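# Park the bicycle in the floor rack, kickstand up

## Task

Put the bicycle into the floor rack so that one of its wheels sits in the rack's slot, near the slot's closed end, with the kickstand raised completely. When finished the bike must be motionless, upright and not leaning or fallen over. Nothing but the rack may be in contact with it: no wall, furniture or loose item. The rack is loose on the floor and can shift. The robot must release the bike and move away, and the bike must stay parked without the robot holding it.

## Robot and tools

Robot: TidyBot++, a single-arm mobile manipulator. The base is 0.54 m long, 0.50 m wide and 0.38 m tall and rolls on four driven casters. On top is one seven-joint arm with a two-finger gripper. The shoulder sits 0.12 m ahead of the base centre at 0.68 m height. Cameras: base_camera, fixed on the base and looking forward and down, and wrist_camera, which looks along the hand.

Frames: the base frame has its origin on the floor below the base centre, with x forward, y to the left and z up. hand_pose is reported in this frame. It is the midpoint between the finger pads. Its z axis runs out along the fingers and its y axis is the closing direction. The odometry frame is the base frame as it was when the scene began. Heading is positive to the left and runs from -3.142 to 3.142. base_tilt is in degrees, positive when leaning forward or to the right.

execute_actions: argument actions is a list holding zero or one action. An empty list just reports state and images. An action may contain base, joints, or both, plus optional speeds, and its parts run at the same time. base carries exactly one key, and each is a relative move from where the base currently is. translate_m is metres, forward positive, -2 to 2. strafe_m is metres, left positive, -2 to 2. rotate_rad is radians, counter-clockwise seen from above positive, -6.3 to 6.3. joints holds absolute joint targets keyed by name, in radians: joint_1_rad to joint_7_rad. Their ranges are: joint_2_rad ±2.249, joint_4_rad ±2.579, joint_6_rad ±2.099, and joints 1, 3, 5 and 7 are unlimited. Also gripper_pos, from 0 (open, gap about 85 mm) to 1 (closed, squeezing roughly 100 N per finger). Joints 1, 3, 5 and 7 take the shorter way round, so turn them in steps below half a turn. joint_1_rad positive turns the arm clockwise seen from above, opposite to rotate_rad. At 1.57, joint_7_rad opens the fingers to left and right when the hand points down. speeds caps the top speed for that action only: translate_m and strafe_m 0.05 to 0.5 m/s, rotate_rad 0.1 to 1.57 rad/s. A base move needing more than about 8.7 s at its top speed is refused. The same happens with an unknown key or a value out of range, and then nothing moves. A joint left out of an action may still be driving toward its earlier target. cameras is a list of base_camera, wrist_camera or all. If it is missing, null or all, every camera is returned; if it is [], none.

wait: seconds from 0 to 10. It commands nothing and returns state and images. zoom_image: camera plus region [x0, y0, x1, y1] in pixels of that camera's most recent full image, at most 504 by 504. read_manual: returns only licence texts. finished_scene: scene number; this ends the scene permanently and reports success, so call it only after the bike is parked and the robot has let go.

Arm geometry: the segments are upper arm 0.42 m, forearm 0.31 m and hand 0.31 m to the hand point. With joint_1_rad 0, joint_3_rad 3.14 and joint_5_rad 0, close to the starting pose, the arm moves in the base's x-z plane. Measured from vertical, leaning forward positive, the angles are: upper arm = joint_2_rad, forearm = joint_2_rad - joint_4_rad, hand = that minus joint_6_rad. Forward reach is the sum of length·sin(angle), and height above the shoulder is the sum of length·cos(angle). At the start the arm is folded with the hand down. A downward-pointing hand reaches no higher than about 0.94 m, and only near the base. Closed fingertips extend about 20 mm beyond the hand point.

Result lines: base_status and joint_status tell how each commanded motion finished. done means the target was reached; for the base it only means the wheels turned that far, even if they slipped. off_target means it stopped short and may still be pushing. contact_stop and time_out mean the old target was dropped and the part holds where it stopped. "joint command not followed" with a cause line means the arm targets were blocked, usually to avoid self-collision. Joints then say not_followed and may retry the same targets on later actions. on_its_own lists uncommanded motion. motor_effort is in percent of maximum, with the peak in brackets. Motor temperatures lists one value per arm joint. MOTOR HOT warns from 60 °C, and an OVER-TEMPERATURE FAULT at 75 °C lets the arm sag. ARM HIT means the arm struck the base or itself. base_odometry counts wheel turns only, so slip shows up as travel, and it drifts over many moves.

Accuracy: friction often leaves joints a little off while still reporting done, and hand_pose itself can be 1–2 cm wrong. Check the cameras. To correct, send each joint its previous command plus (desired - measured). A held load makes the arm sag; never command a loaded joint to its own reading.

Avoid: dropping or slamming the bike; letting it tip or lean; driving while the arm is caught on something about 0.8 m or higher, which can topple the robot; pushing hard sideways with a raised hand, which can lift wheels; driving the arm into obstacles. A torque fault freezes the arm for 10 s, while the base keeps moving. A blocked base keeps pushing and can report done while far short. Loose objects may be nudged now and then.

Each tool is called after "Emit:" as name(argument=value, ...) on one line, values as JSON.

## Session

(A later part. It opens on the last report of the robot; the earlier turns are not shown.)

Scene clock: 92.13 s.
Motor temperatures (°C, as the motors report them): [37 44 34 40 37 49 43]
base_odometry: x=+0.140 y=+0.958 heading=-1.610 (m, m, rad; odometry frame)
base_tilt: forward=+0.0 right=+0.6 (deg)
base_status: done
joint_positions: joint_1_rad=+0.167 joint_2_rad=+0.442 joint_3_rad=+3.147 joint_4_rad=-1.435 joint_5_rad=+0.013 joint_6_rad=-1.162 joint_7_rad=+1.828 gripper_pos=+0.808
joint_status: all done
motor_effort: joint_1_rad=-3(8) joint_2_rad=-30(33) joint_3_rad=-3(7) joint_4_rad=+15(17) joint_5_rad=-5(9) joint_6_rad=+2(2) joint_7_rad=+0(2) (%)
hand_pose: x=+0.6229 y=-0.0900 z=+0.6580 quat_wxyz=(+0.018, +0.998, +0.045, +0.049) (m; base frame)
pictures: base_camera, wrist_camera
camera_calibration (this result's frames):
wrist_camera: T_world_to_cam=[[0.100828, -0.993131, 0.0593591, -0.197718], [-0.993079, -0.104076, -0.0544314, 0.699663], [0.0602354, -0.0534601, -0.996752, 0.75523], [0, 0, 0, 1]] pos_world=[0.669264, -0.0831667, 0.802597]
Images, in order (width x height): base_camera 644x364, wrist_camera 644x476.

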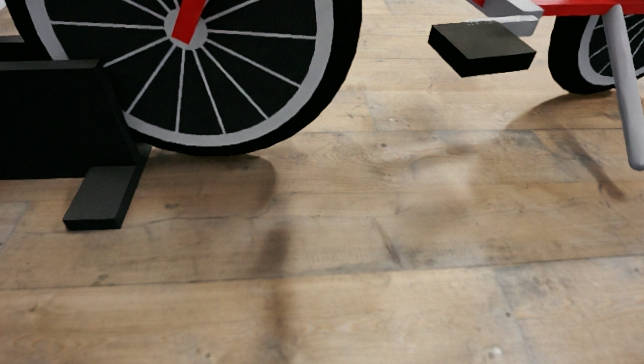

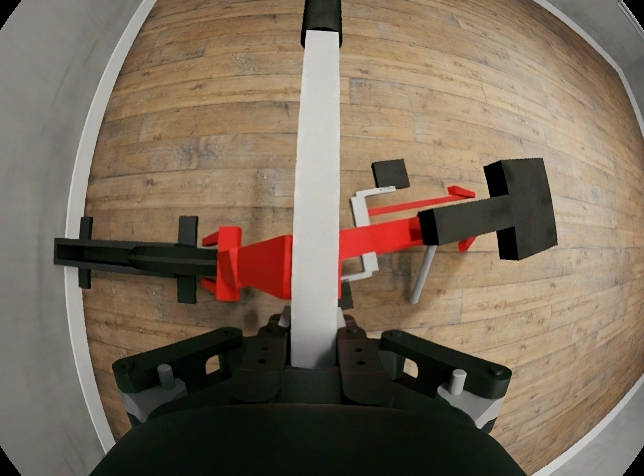

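Going in.

Emit:
execute_actions(actions=[{"base":{"strafe_m":0.18},"speeds":{"strafe_m":0.07},"joints":{"joint_7_rad":1.87}}])

Emit:
execute_actions(actions=[{"base":{"strafe_m":0.12},"speeds":{"strafe_m":0.07},"joints":{"joint_1_rad":0.05,"joint_7_rad":1.72}}])

Scene clock: 95.47 s.
Motor temperatures (°C, as the motors report them): [37 44 34 40 37 49 43]
base_odometry: x=+0.320 y=+0.951 heading=-1.610 (m, m, rad; odometry frame)
base_tilt: forward=+0.0 right=+0.6 (deg)
base_status: done
joint_positions: joint_1_rad=+0.216 joint_2_rad=+0.441 joint_3_rad=+3.177 joint_4_rad=-1.432 joint_5_rad=+0.060 joint_6_rad=-1.169 joint_7_rad=+1.896 gripper_pos=+0.808
joint_status: all done
motor_effort: joint_1_rad=-13(23) joint_2_rad=-29(41) joint_3_rad=-10(16) joint_4_rad=+15(17) joint_5_rad=-8(17) joint_6_rad=+3(6) joint_7_rad=-1(10) (%)
hand_pose: x=+0.6108 y=-0.1410 z=+0.6599 quat_wxyz=(+0.048, +0.997, +0.049, +0.038) (m; base frame)
pictures: base_camera, wrist_camera
camera_calibration (this result's frames):
wrist_camera: T_world_to_cam=[[0.107864, -0.987076, 0.118517, -0.289707], [-0.993286, -0.112013, -0.0288983, 0.664627], [0.0418002, -0.114604, -0.992531, 0.755064], [0, 0, 0, 1]] pos_world=[0.659852, -0.124983, 0.802966]
Images, in order (width x height): base_camera 644x364, wrist_camera 644x476.

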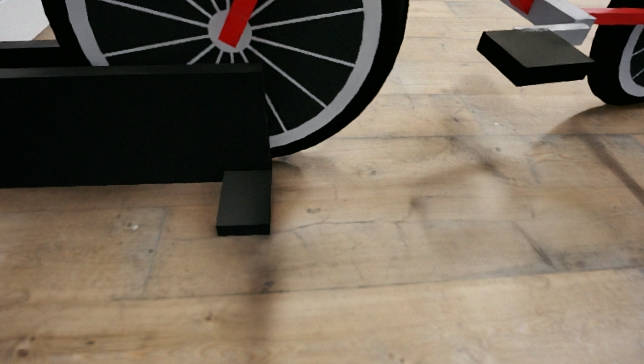

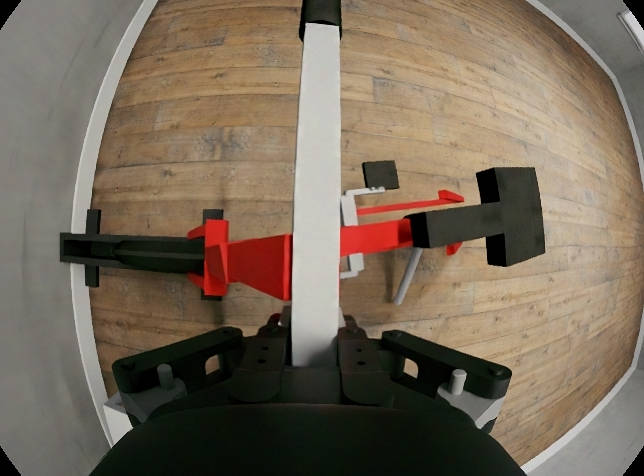

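Scene clock: 98.07 s.
Motor temperatures (°C, as the motors report them): [37 44 34 40 37 49 43]
base_odometry: x=+0.439 y=+0.947 heading=-1.611 (m, m, rad; odometry frame)
base_tilt: forward=+0.0 right=+0.6 (deg)
base_status: done
joint_positions: joint_1_rad=+0.189 joint_2_rad=+0.440 joint_3_rad=+3.220 joint_4_rad=-1.438 joint_5_rad=+0.116 joint_6_rad=-1.173 joint_7_rad=+1.841 gripper_pos=+0.808
joint_status: joint_1_rad off_target (ended at +0.189, target +0.050); joint_7_rad off_target (ended at +1.841, target +1.720)
motor_effort: joint_1_rad=-25(29) joint_2_rad=-31(36) joint_3_rad=-16(19) joint_4_rad=+15(21) joint_5_rad=-18(25) joint_6_rad=+2(5) joint_7_rad=-13(18) (%)
hand_pose: x=+0.6018 y=-0.1622 z=+0.6605 quat_wxyz=(+0.080, +0.996, +0.026, +0.025) (m; base frame)
pictures: base_camera, wrist_camera
camera_calibration (this result's frames):
wrist_camera: T_world_to_cam=[[0.0615644, -0.981839, 0.179449, -0.321258], [-0.998008, -0.063039, -0.00252119, 0.646638], [0.0137877, -0.178937, -0.983764, 0.75415], [0, 0, 0, 1]] pos_world=[0.65473, -0.139715, 0.801186]
Images, in order (width x height): base_camera 644x364, wrist_camera 644x476.

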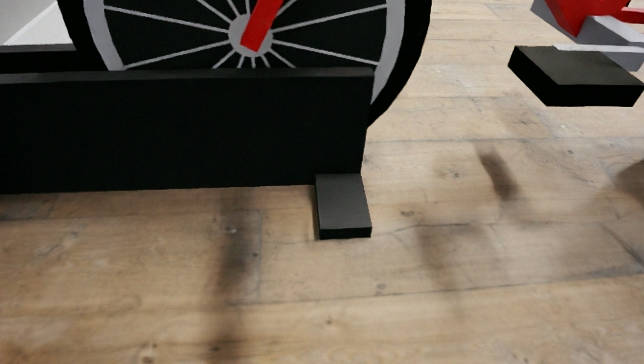

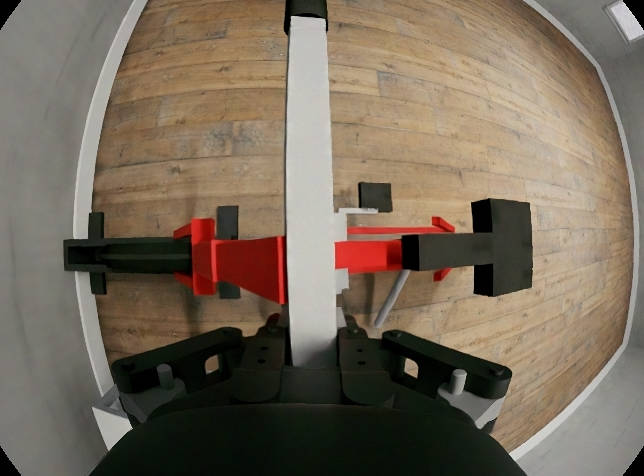

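Emit:
execute_actions(actions=[{"joints":{"joint_1_rad":0.19,"joint_3_rad":3.22,"joint_5_rad":0.11,"joint_7_rad":1.85}}], cameras=[])

Emit:
execute_actions(actions=[{"joints":{"gripper_pos":0.2}}], cameras=[])

Emit:
execute_actions(actions=[{"joints":{"joint_4_rad":-0.8,"joint_6_rad":-1.9}}], cameras=[])

Emit:
execute_actions(actions=[{"base":{"strafe_m":-1.3},"joints":{"joint_1_rad":-0.08,"joint_3_rad":3.13,"joint_5_rad":0,"joint_7_rad":1.57,"gripper_pos":1}}], cameras=[])

Emit:
execute_actions(actions=[{"base":{"rotate_rad":1.57}}], cameras=[])

Emit:
execute_actions(actions=[{"base":{"strafe_m":-0.5}}])

Scene clock: 99.30 s.
Motor temperatures (°C, as the motors report them): [37 44 34 40 37 49 43]
base_odometry: x=+0.440 y=+0.947 heading=-1.611 (m, m, rad; odometry frame)
base_tilt: forward=+0.0 right=+0.6 (deg)
base_status: not commanded
joint_positions: joint_1_rad=+0.197 joint_2_rad=+0.440 joint_3_rad=+3.220 joint_4_rad=-1.440 joint_5_rad=+0.115 joint_6_rad=-1.173 joint_7_rad=+1.876 gripper_pos=+0.808
joint_status: all done
motor_effort: joint_1_rad=-4(25) joint_2_rad=-31(34) joint_3_rad=+1(15) joint_4_rad=+16(19) joint_5_rad=+3(18) joint_6_rad=+3(3) joint_7_rad=-7(13) (%)
hand_pose: x=+0.5997 y=-0.1658 z=+0.6598 quat_wxyz=(+0.080, +0.996, +0.039, +0.022) (m; base frame)
pictures: none
No camera images: the call's "cameras" was empty. Leave "cameras" out to get every camera's image.

Scene clock: 100.30 s.
Motor temperatures (°C, as the motors report them): [37 44 34 40 37 49 43]
base_odometry: x=+0.440 y=+0.947 heading=-1.610 (m, m, rad; odometry frame)
base_tilt: forward=+0.0 right=+0.6 (deg)
base_status: not commanded
joint_positions: joint_1_rad=+0.192 joint_2_rad=+0.440 joint_3_rad=+3.220 joint_4_rad=-1.440 joint_5_rad=+0.115 joint_6_rad=-1.173 joint_7_rad=+1.876 gripper_pos=+0.200
joint_status: all done
motor_effort: joint_1_rad=+0(4) joint_2_rad=-33(36) joint_3_rad=+0(1) joint_4_rad=+16(18) joint_5_rad=-1(2) joint_6_rad=+1(3) joint_7_rad=+1(7) (%)
hand_pose: x=+0.6004 y=-0.1633 z=+0.6597 quat_wxyz=(+0.080, +0.996, +0.042, +0.022) (m; base frame)
pictures: none
No camera images: the call's "cameras" was empty. Leave "cameras" out to get every camera's image.

Scene clock: 102.20 s.
Motor temperatures (°C, as the motors report them): [37 44 34 40 37 49 43]
base_odometry: x=+0.440 y=+0.947 heading=-1.610 (m, m, rad; odometry frame)
base_tilt: forward=+0.0 right=+0.6 (deg)
base_status: not commanded
joint_positions: joint_1_rad=+0.192 joint_2_rad=+0.440 joint_3_rad=+3.220 joint_4_rad=-0.809 joint_5_rad=+0.115 joint_6_rad=-1.874 joint_7_rad=+1.876 gripper_pos=+0.200
joint_status: all done
motor_effort: joint_1_rad=+0(0) joint_2_rad=-32(35) joint_3_rad=+1(0) joint_4_rad=+16(18) joint_5_rad=+0(0) joint_6_rad=+0(2) joint_7_rad=+0(1) (%)
hand_pose: x=+0.5787 y=-0.1519 z=+0.8538 quat_wxyz=(+0.072, +0.997, +0.003, -0.010) (m; base frame)
pictures: none
No camera images: the call's "cameras" was empty. Leave "cameras" out to get every camera's image.

Scene clock: 106.40 s.
Motor temperatures (°C, as the motors report them): [37 44 34 40 37 49 43]
base_odometry: x=-0.859 y=+0.997 heading=-1.610 (m, m, rad; odometry frame)
base_tilt: forward=+0.0 right=+0.6 (deg)
base_status: done
joint_positions: joint_1_rad=-0.082 joint_2_rad=+0.440 joint_3_rad=+3.136 joint_4_rad=-0.809 joint_5_rad=+0.027 joint_6_rad=-1.874 joint_7_rad=+1.594 gripper_pos=+0.999
joint_status: all done
motor_effort: joint_1_rad=+0(5) joint_2_rad=-32(34) joint_3_rad=+0(3) joint_4_rad=+15(16) joint_5_rad=-1(1) joint_6_rad=+0(0) joint_7_rad=+0(0) (%)
hand_pose: x=+0.6011 y=+0.0350 z=+0.8509 quat_wxyz=(+0.011, +0.999, +0.051, +0.010) (m; base frame)
pictures: none
No camera images: the call's "cameras" was empty. Leave "cameras" out to get every camera's image.

Scene clock: 108.90 s.
Motor temperatures (°C, as the motors report them): [37 44 34 40 37 49 43]
base_odometry: x=-0.859 y=+0.997 heading=-0.040 (m, m, rad; odometry frame)
base_tilt: forward=+0.0 right=+0.6 (deg)
base_status: done
joint_positions: joint_1_rad=-0.088 joint_2_rad=+0.440 joint_3_rad=+3.132 joint_4_rad=-0.809 joint_5_rad=+0.027 joint_6_rad=-1.874 joint_7_rad=+1.594 gripper_pos=+0.999
joint_status: not commanded
motor_effort: joint_1_rad=+0(4) joint_2_rad=-32(37) joint_3_rad=+0(2) joint_4_rad=+16(16) joint_5_rad=-1(0) joint_6_rad=+0(1) joint_7_rad=+1(1) (%)
hand_pose: x=+0.6007 y=+0.0391 z=+0.8509 quat_wxyz=(+0.011, +0.998, +0.056, +0.010) (m; base frame)
pictures: none
No camera images: the call's "cameras" was empty. Leave "cameras" out to get every camera's image.

Scene clock: 111.27 s.
Motor temperatures (°C, as the motors report them): [37 44 34 40 37 49 43]
base_odometry: x=-0.879 y=+0.497 heading=-0.040 (m, m, rad; odometry frame)
base_tilt: forward=+0.0 right=+0.6 (deg)
base_status: done
joint_positions: joint_1_rad=-0.077 joint_2_rad=+0.440 joint_3_rad=+3.132 joint_4_rad=-0.809 joint_5_rad=+0.027 joint_6_rad=-1.874 joint_7_rad=+1.594 gripper_pos=+0.999
joint_status: not commanded
motor_effort: joint_1_rad=-1(3) joint_2_rad=-32(33) joint_3_rad=+0(1) joint_4_rad=+16(16) joint_5_rad=-1(0) joint_6_rad=+0(0) joint_7_rad=+0(1) (%)
hand_pose: x=+0.6011 y=+0.0340 z=+0.8509 quat_wxyz=(+0.011, +0.999, +0.050, +0.010) (m; base frame)
pictures: base_camera, wrist_camera
camera_calibration (this result's frames):
wrist_camera: T_world_to_cam=[[0.11505, -0.992557, 0.0399258, -0.0758767], [-0.993196, -0.114209, 0.0227537, 0.636161], [-0.0180245, -0.042272, -0.998944, 1.00403], [0, 0, 0, 1]] pos_world=[0.658659, 0.0397859, 0.991527]
Images, in order (width x height): base_camera 644x364, wrist_camera 644x476.

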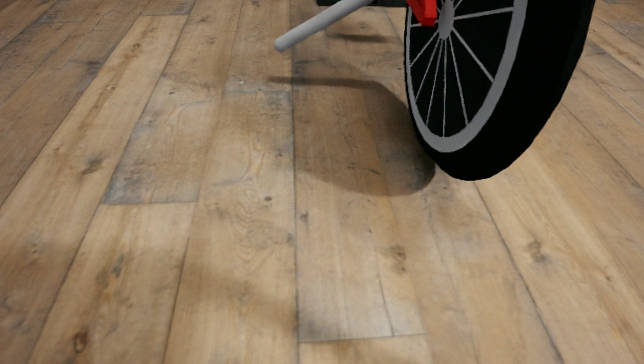

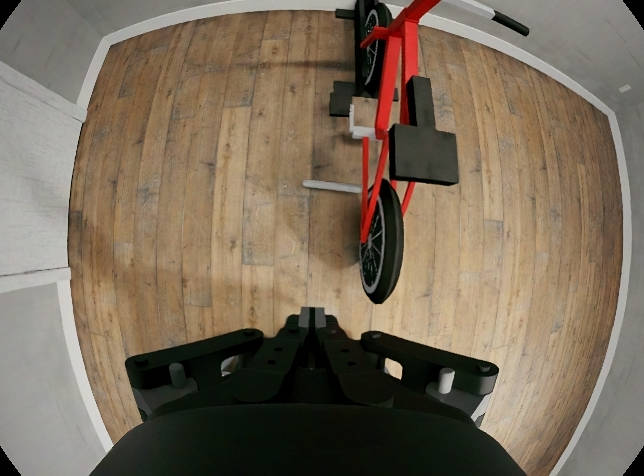

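Emit:
execute_actions(actions=[{"base":{"translate_m":0.3},"speeds":{"translate_m":0.06},"joints":{"joint_1_rad":-0.03,"joint_2_rad":1.35,"joint_4_rad":-1.05,"joint_6_rad":-0.75}}])

Emit:
execute_actions(actions=[{"joints":{"joint_2_rad":1.66,"joint_4_rad":-0.85,"joint_6_rad":-0.63}}], cameras=["base_camera"])

Emit:
execute_actions(actions=[{"joints":{"joint_2_rad":1.6,"joint_4_rad":-1.12,"joint_6_rad":-0.5}}], cameras=[])

Emit:
execute_actions(actions=[{"joints":{"joint_2_rad":1.65,"joint_4_rad":-1.5,"joint_6_rad":-0.55}}], cameras=["base_camera"])

Scene clock: 116.97 s.
Motor temperatures (°C, as the motors report them): [37 44 34 40 37 49 43]
base_odometry: x=-0.579 y=+0.485 heading=-0.040 (m, m, rad; odometry frame)
base_tilt: forward=+0.0 right=+0.6 (deg)
base_status: done
joint_positions: joint_1_rad=-0.046 joint_2_rad=+1.338 joint_3_rad=+3.132 joint_4_rad=-1.042 joint_5_rad=+0.027 joint_6_rad=-0.776 joint_7_rad=+1.594 gripper_pos=+0.999
joint_status: all done
motor_effort: joint_1_rad=+0(1) joint_2_rad=-49(55) joint_3_rad=-1(1) joint_4_rad=+11(16) joint_5_rad=+0(0) joint_6_rad=+0(1) joint_7_rad=+1(1) (%)
hand_pose: x=+0.7405 y=+0.0296 z=+0.2405 quat_wxyz=(+0.005, +0.999, +0.046, -0.007) (m; base frame)
pictures: base_camera, wrist_camera
camera_calibration (this result's frames):
wrist_camera: T_world_to_cam=[[0.106799, -0.993921, 0.0267477, -0.0625714], [-0.992919, -0.105207, 0.0551715, 0.779723], [-0.052022, -0.0324505, -0.998119, 0.421228], [0, 0, 0, 1]] pos_world=[0.802798, 0.0335103, 0.37909]
Images, in order (width x height): base_camera 644x364, wrist_camera 644x476.

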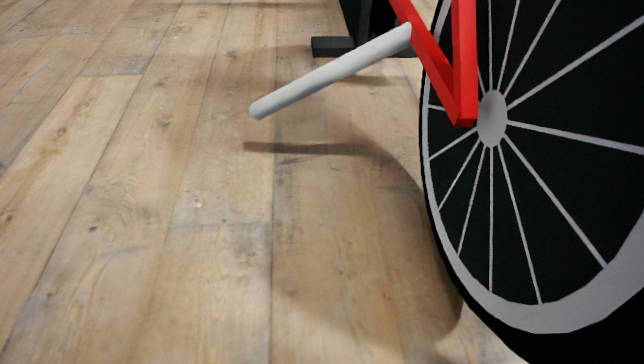

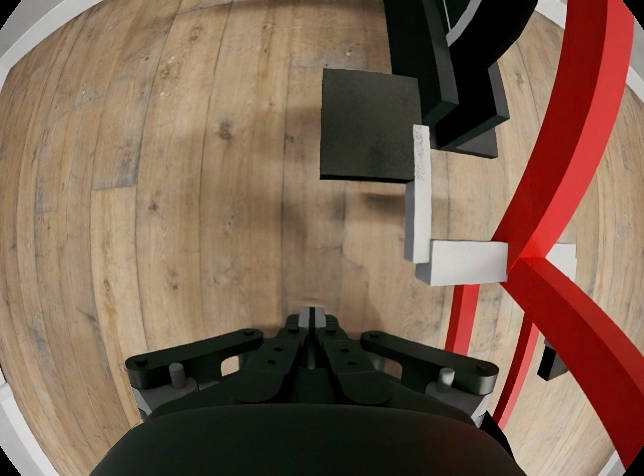

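Scene clock: 118.70 s.
Motor temperatures (°C, as the motors report them): [37 44 34 40 37 49 43]
base_odometry: x=-0.579 y=+0.485 heading=-0.040 (m, m, rad; odometry frame)
base_tilt: forward=+0.0 right=+0.6 (deg)
base_status: not commanded
joint_positions: joint_1_rad=-0.046 joint_2_rad=+1.662 joint_3_rad=+3.132 joint_4_rad=-0.860 joint_5_rad=+0.027 joint_6_rad=-0.658 joint_7_rad=+1.594 gripper_pos=+0.999
joint_status: all done
motor_effort: joint_1_rad=+0(0) joint_2_rad=-49(52) joint_3_rad=-1(1) joint_4_rad=+9(11) joint_5_rad=-1(1) joint_6_rad=+0(1) joint_7_rad=+1(1) (%)
hand_pose: x=+0.7079 y=+0.0286 z=+0.0765 quat_wxyz=(+0.004, +0.999, +0.046, -0.019) (m; base frame)
pictures: base_camera
Images, in order (width x height): base_camera 644x364.

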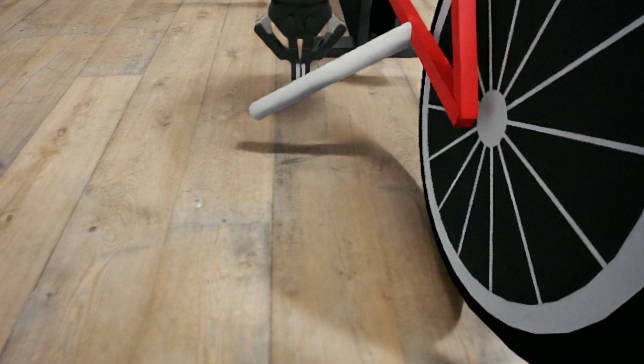

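Scene clock: 120.03 s.
Motor temperatures (°C, as the motors report them): [37 44 34 40 37 49 43]
base_odometry: x=-0.579 y=+0.485 heading=-0.040 (m, m, rad; odometry frame)
base_tilt: forward=+0.0 right=+0.6 (deg)
base_status: not commanded
joint_positions: joint_1_rad=-0.046 joint_2_rad=+1.616 joint_3_rad=+3.132 joint_4_rad=-1.106 joint_5_rad=+0.027 joint_6_rad=-0.522 joint_7_rad=+1.593 gripper_pos=+0.999
joint_status: all done
motor_effort: joint_1_rad=+0(1) joint_2_rad=-45(48) joint_3_rad=-1(1) joint_4_rad=+5(10) joint_5_rad=-1(0) joint_6_rad=-1(5) joint_7_rad=+1(1) (%)
hand_pose: x=+0.6348 y=+0.0262 z=+0.0661 quat_wxyz=(+0.002, +0.998, +0.046, -0.051) (m; base frame)
pictures: none
No camera images: the call's "cameras" was empty. Leave "cameras" out to get every camera's image.

Scene clock: 121.90 s.
Motor temperatures (°C, as the motors report them): [37 44 34 40 37 49 43]
base_odometry: x=-0.579 y=+0.485 heading=-0.040 (m, m, rad; odometry frame)
base_tilt: forward=+0.0 right=+0.6 (deg)
base_status: not commanded
joint_positions: joint_1_rad=-0.040 joint_2_rad=+1.657 joint_3_rad=+3.133 joint_4_rad=-1.502 joint_5_rad=+0.027 joint_6_rad=-0.532 joint_7_rad=+1.593 gripper_pos=+0.999
joint_status: all done
motor_effort: joint_1_rad=+0(3) joint_2_rad=-36(46) joint_3_rad=-1(4) joint_4_rad=-3(12) joint_5_rad=-2(5) joint_6_rad=-4(12) joint_7_rad=+1(2) (%)
hand_pose: x=+0.3699 y=+0.0125 z=+0.0658 quat_wxyz=(+0.001, +0.962, +0.044, -0.271) (m; base frame)
pictures: base_camera
Images, in order (width x height): base_camera 644x364.

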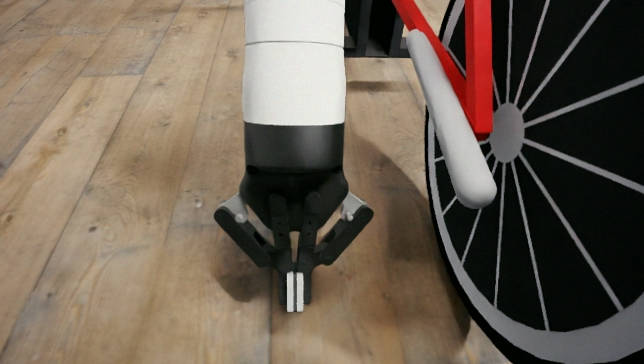

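Emit:
execute_actions(actions=[{"base":{"translate_m":0.095},"speeds":{"translate_m":0.05},"joints":{"joint_1_rad":-0.2}}], cameras=["base_camera"])

Emit:
execute_actions(actions=[{"base":{"translate_m":-0.7}}], cameras=["base_camera"])

Scene clock: 124.33 s.
Motor temperatures (°C, as the motors report them): [37 44 34 40 37 49 43]
base_odometry: x=-0.484 y=+0.481 heading=-0.040 (m, m, rad; odometry frame)
base_tilt: forward=+0.0 right=+0.6 (deg)
base_status: done
joint_positions: joint_1_rad=-0.199 joint_2_rad=+1.657 joint_3_rad=+3.133 joint_4_rad=-1.502 joint_5_rad=+0.027 joint_6_rad=-0.532 joint_7_rad=+1.593 gripper_pos=+0.999
joint_status: all done
motor_effort: joint_1_rad=+0(2) joint_2_rad=-35(37) joint_3_rad=-1(2) joint_4_rad=-3(5) joint_5_rad=-1(2) joint_6_rad=-4(5) joint_7_rad=+1(1) (%)
hand_pose: x=+0.3649 y=+0.0520 z=+0.0658 quat_wxyz=(+0.023, +0.955, +0.120, -0.270) (m; base frame)
pictures: base_camera
Images, in order (width x height): base_camera 644x364.

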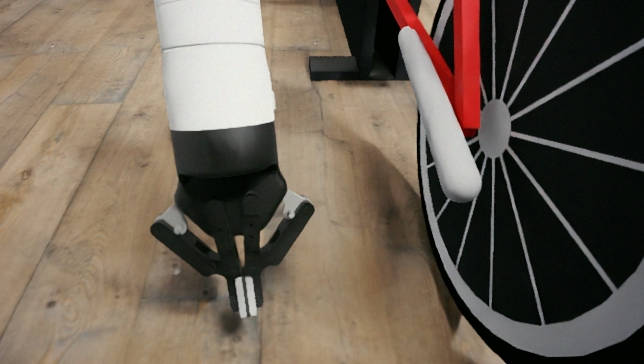

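Scene clock: 127.37 s.
Motor temperatures (°C, as the motors report them): [37 44 34 39 37 49 43]
base_odometry: x=-1.183 y=+0.510 heading=-0.041 (m, m, rad; odometry frame)
base_tilt: forward=+0.0 right=+0.6 (deg)
base_status: done
joint_positions: joint_1_rad=-0.199 joint_2_rad=+1.657 joint_3_rad=+3.133 joint_4_rad=-1.500 joint_5_rad=+0.027 joint_6_rad=-0.532 joint_7_rad=+1.593 gripper_pos=+0.999
joint_status: not commanded
motor_effort: joint_1_rad=+0(2) joint_2_rad=-35(38) joint_3_rad=-1(2) joint_4_rad=-3(5) joint_5_rad=-2(2) joint_6_rad=-4(5) joint_7_rad=+1(0) (%)
hand_pose: x=+0.3659 y=+0.0523 z=+0.0655 quat_wxyz=(+0.023, +0.955, +0.120, -0.269) (m; base frame)
pictures: base_camera
Images, in order (width x height): base_camera 644x364.

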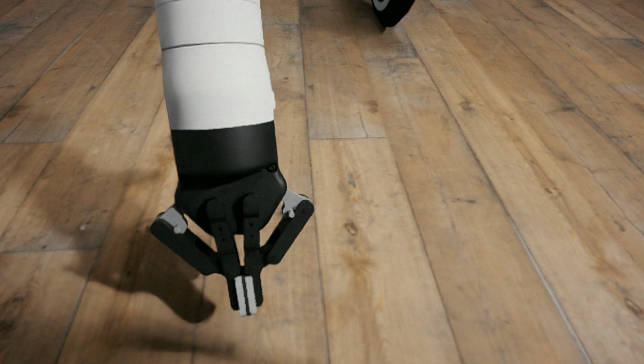

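Emit:
finished_scene(scene=2)

The scene is finished: the task was done.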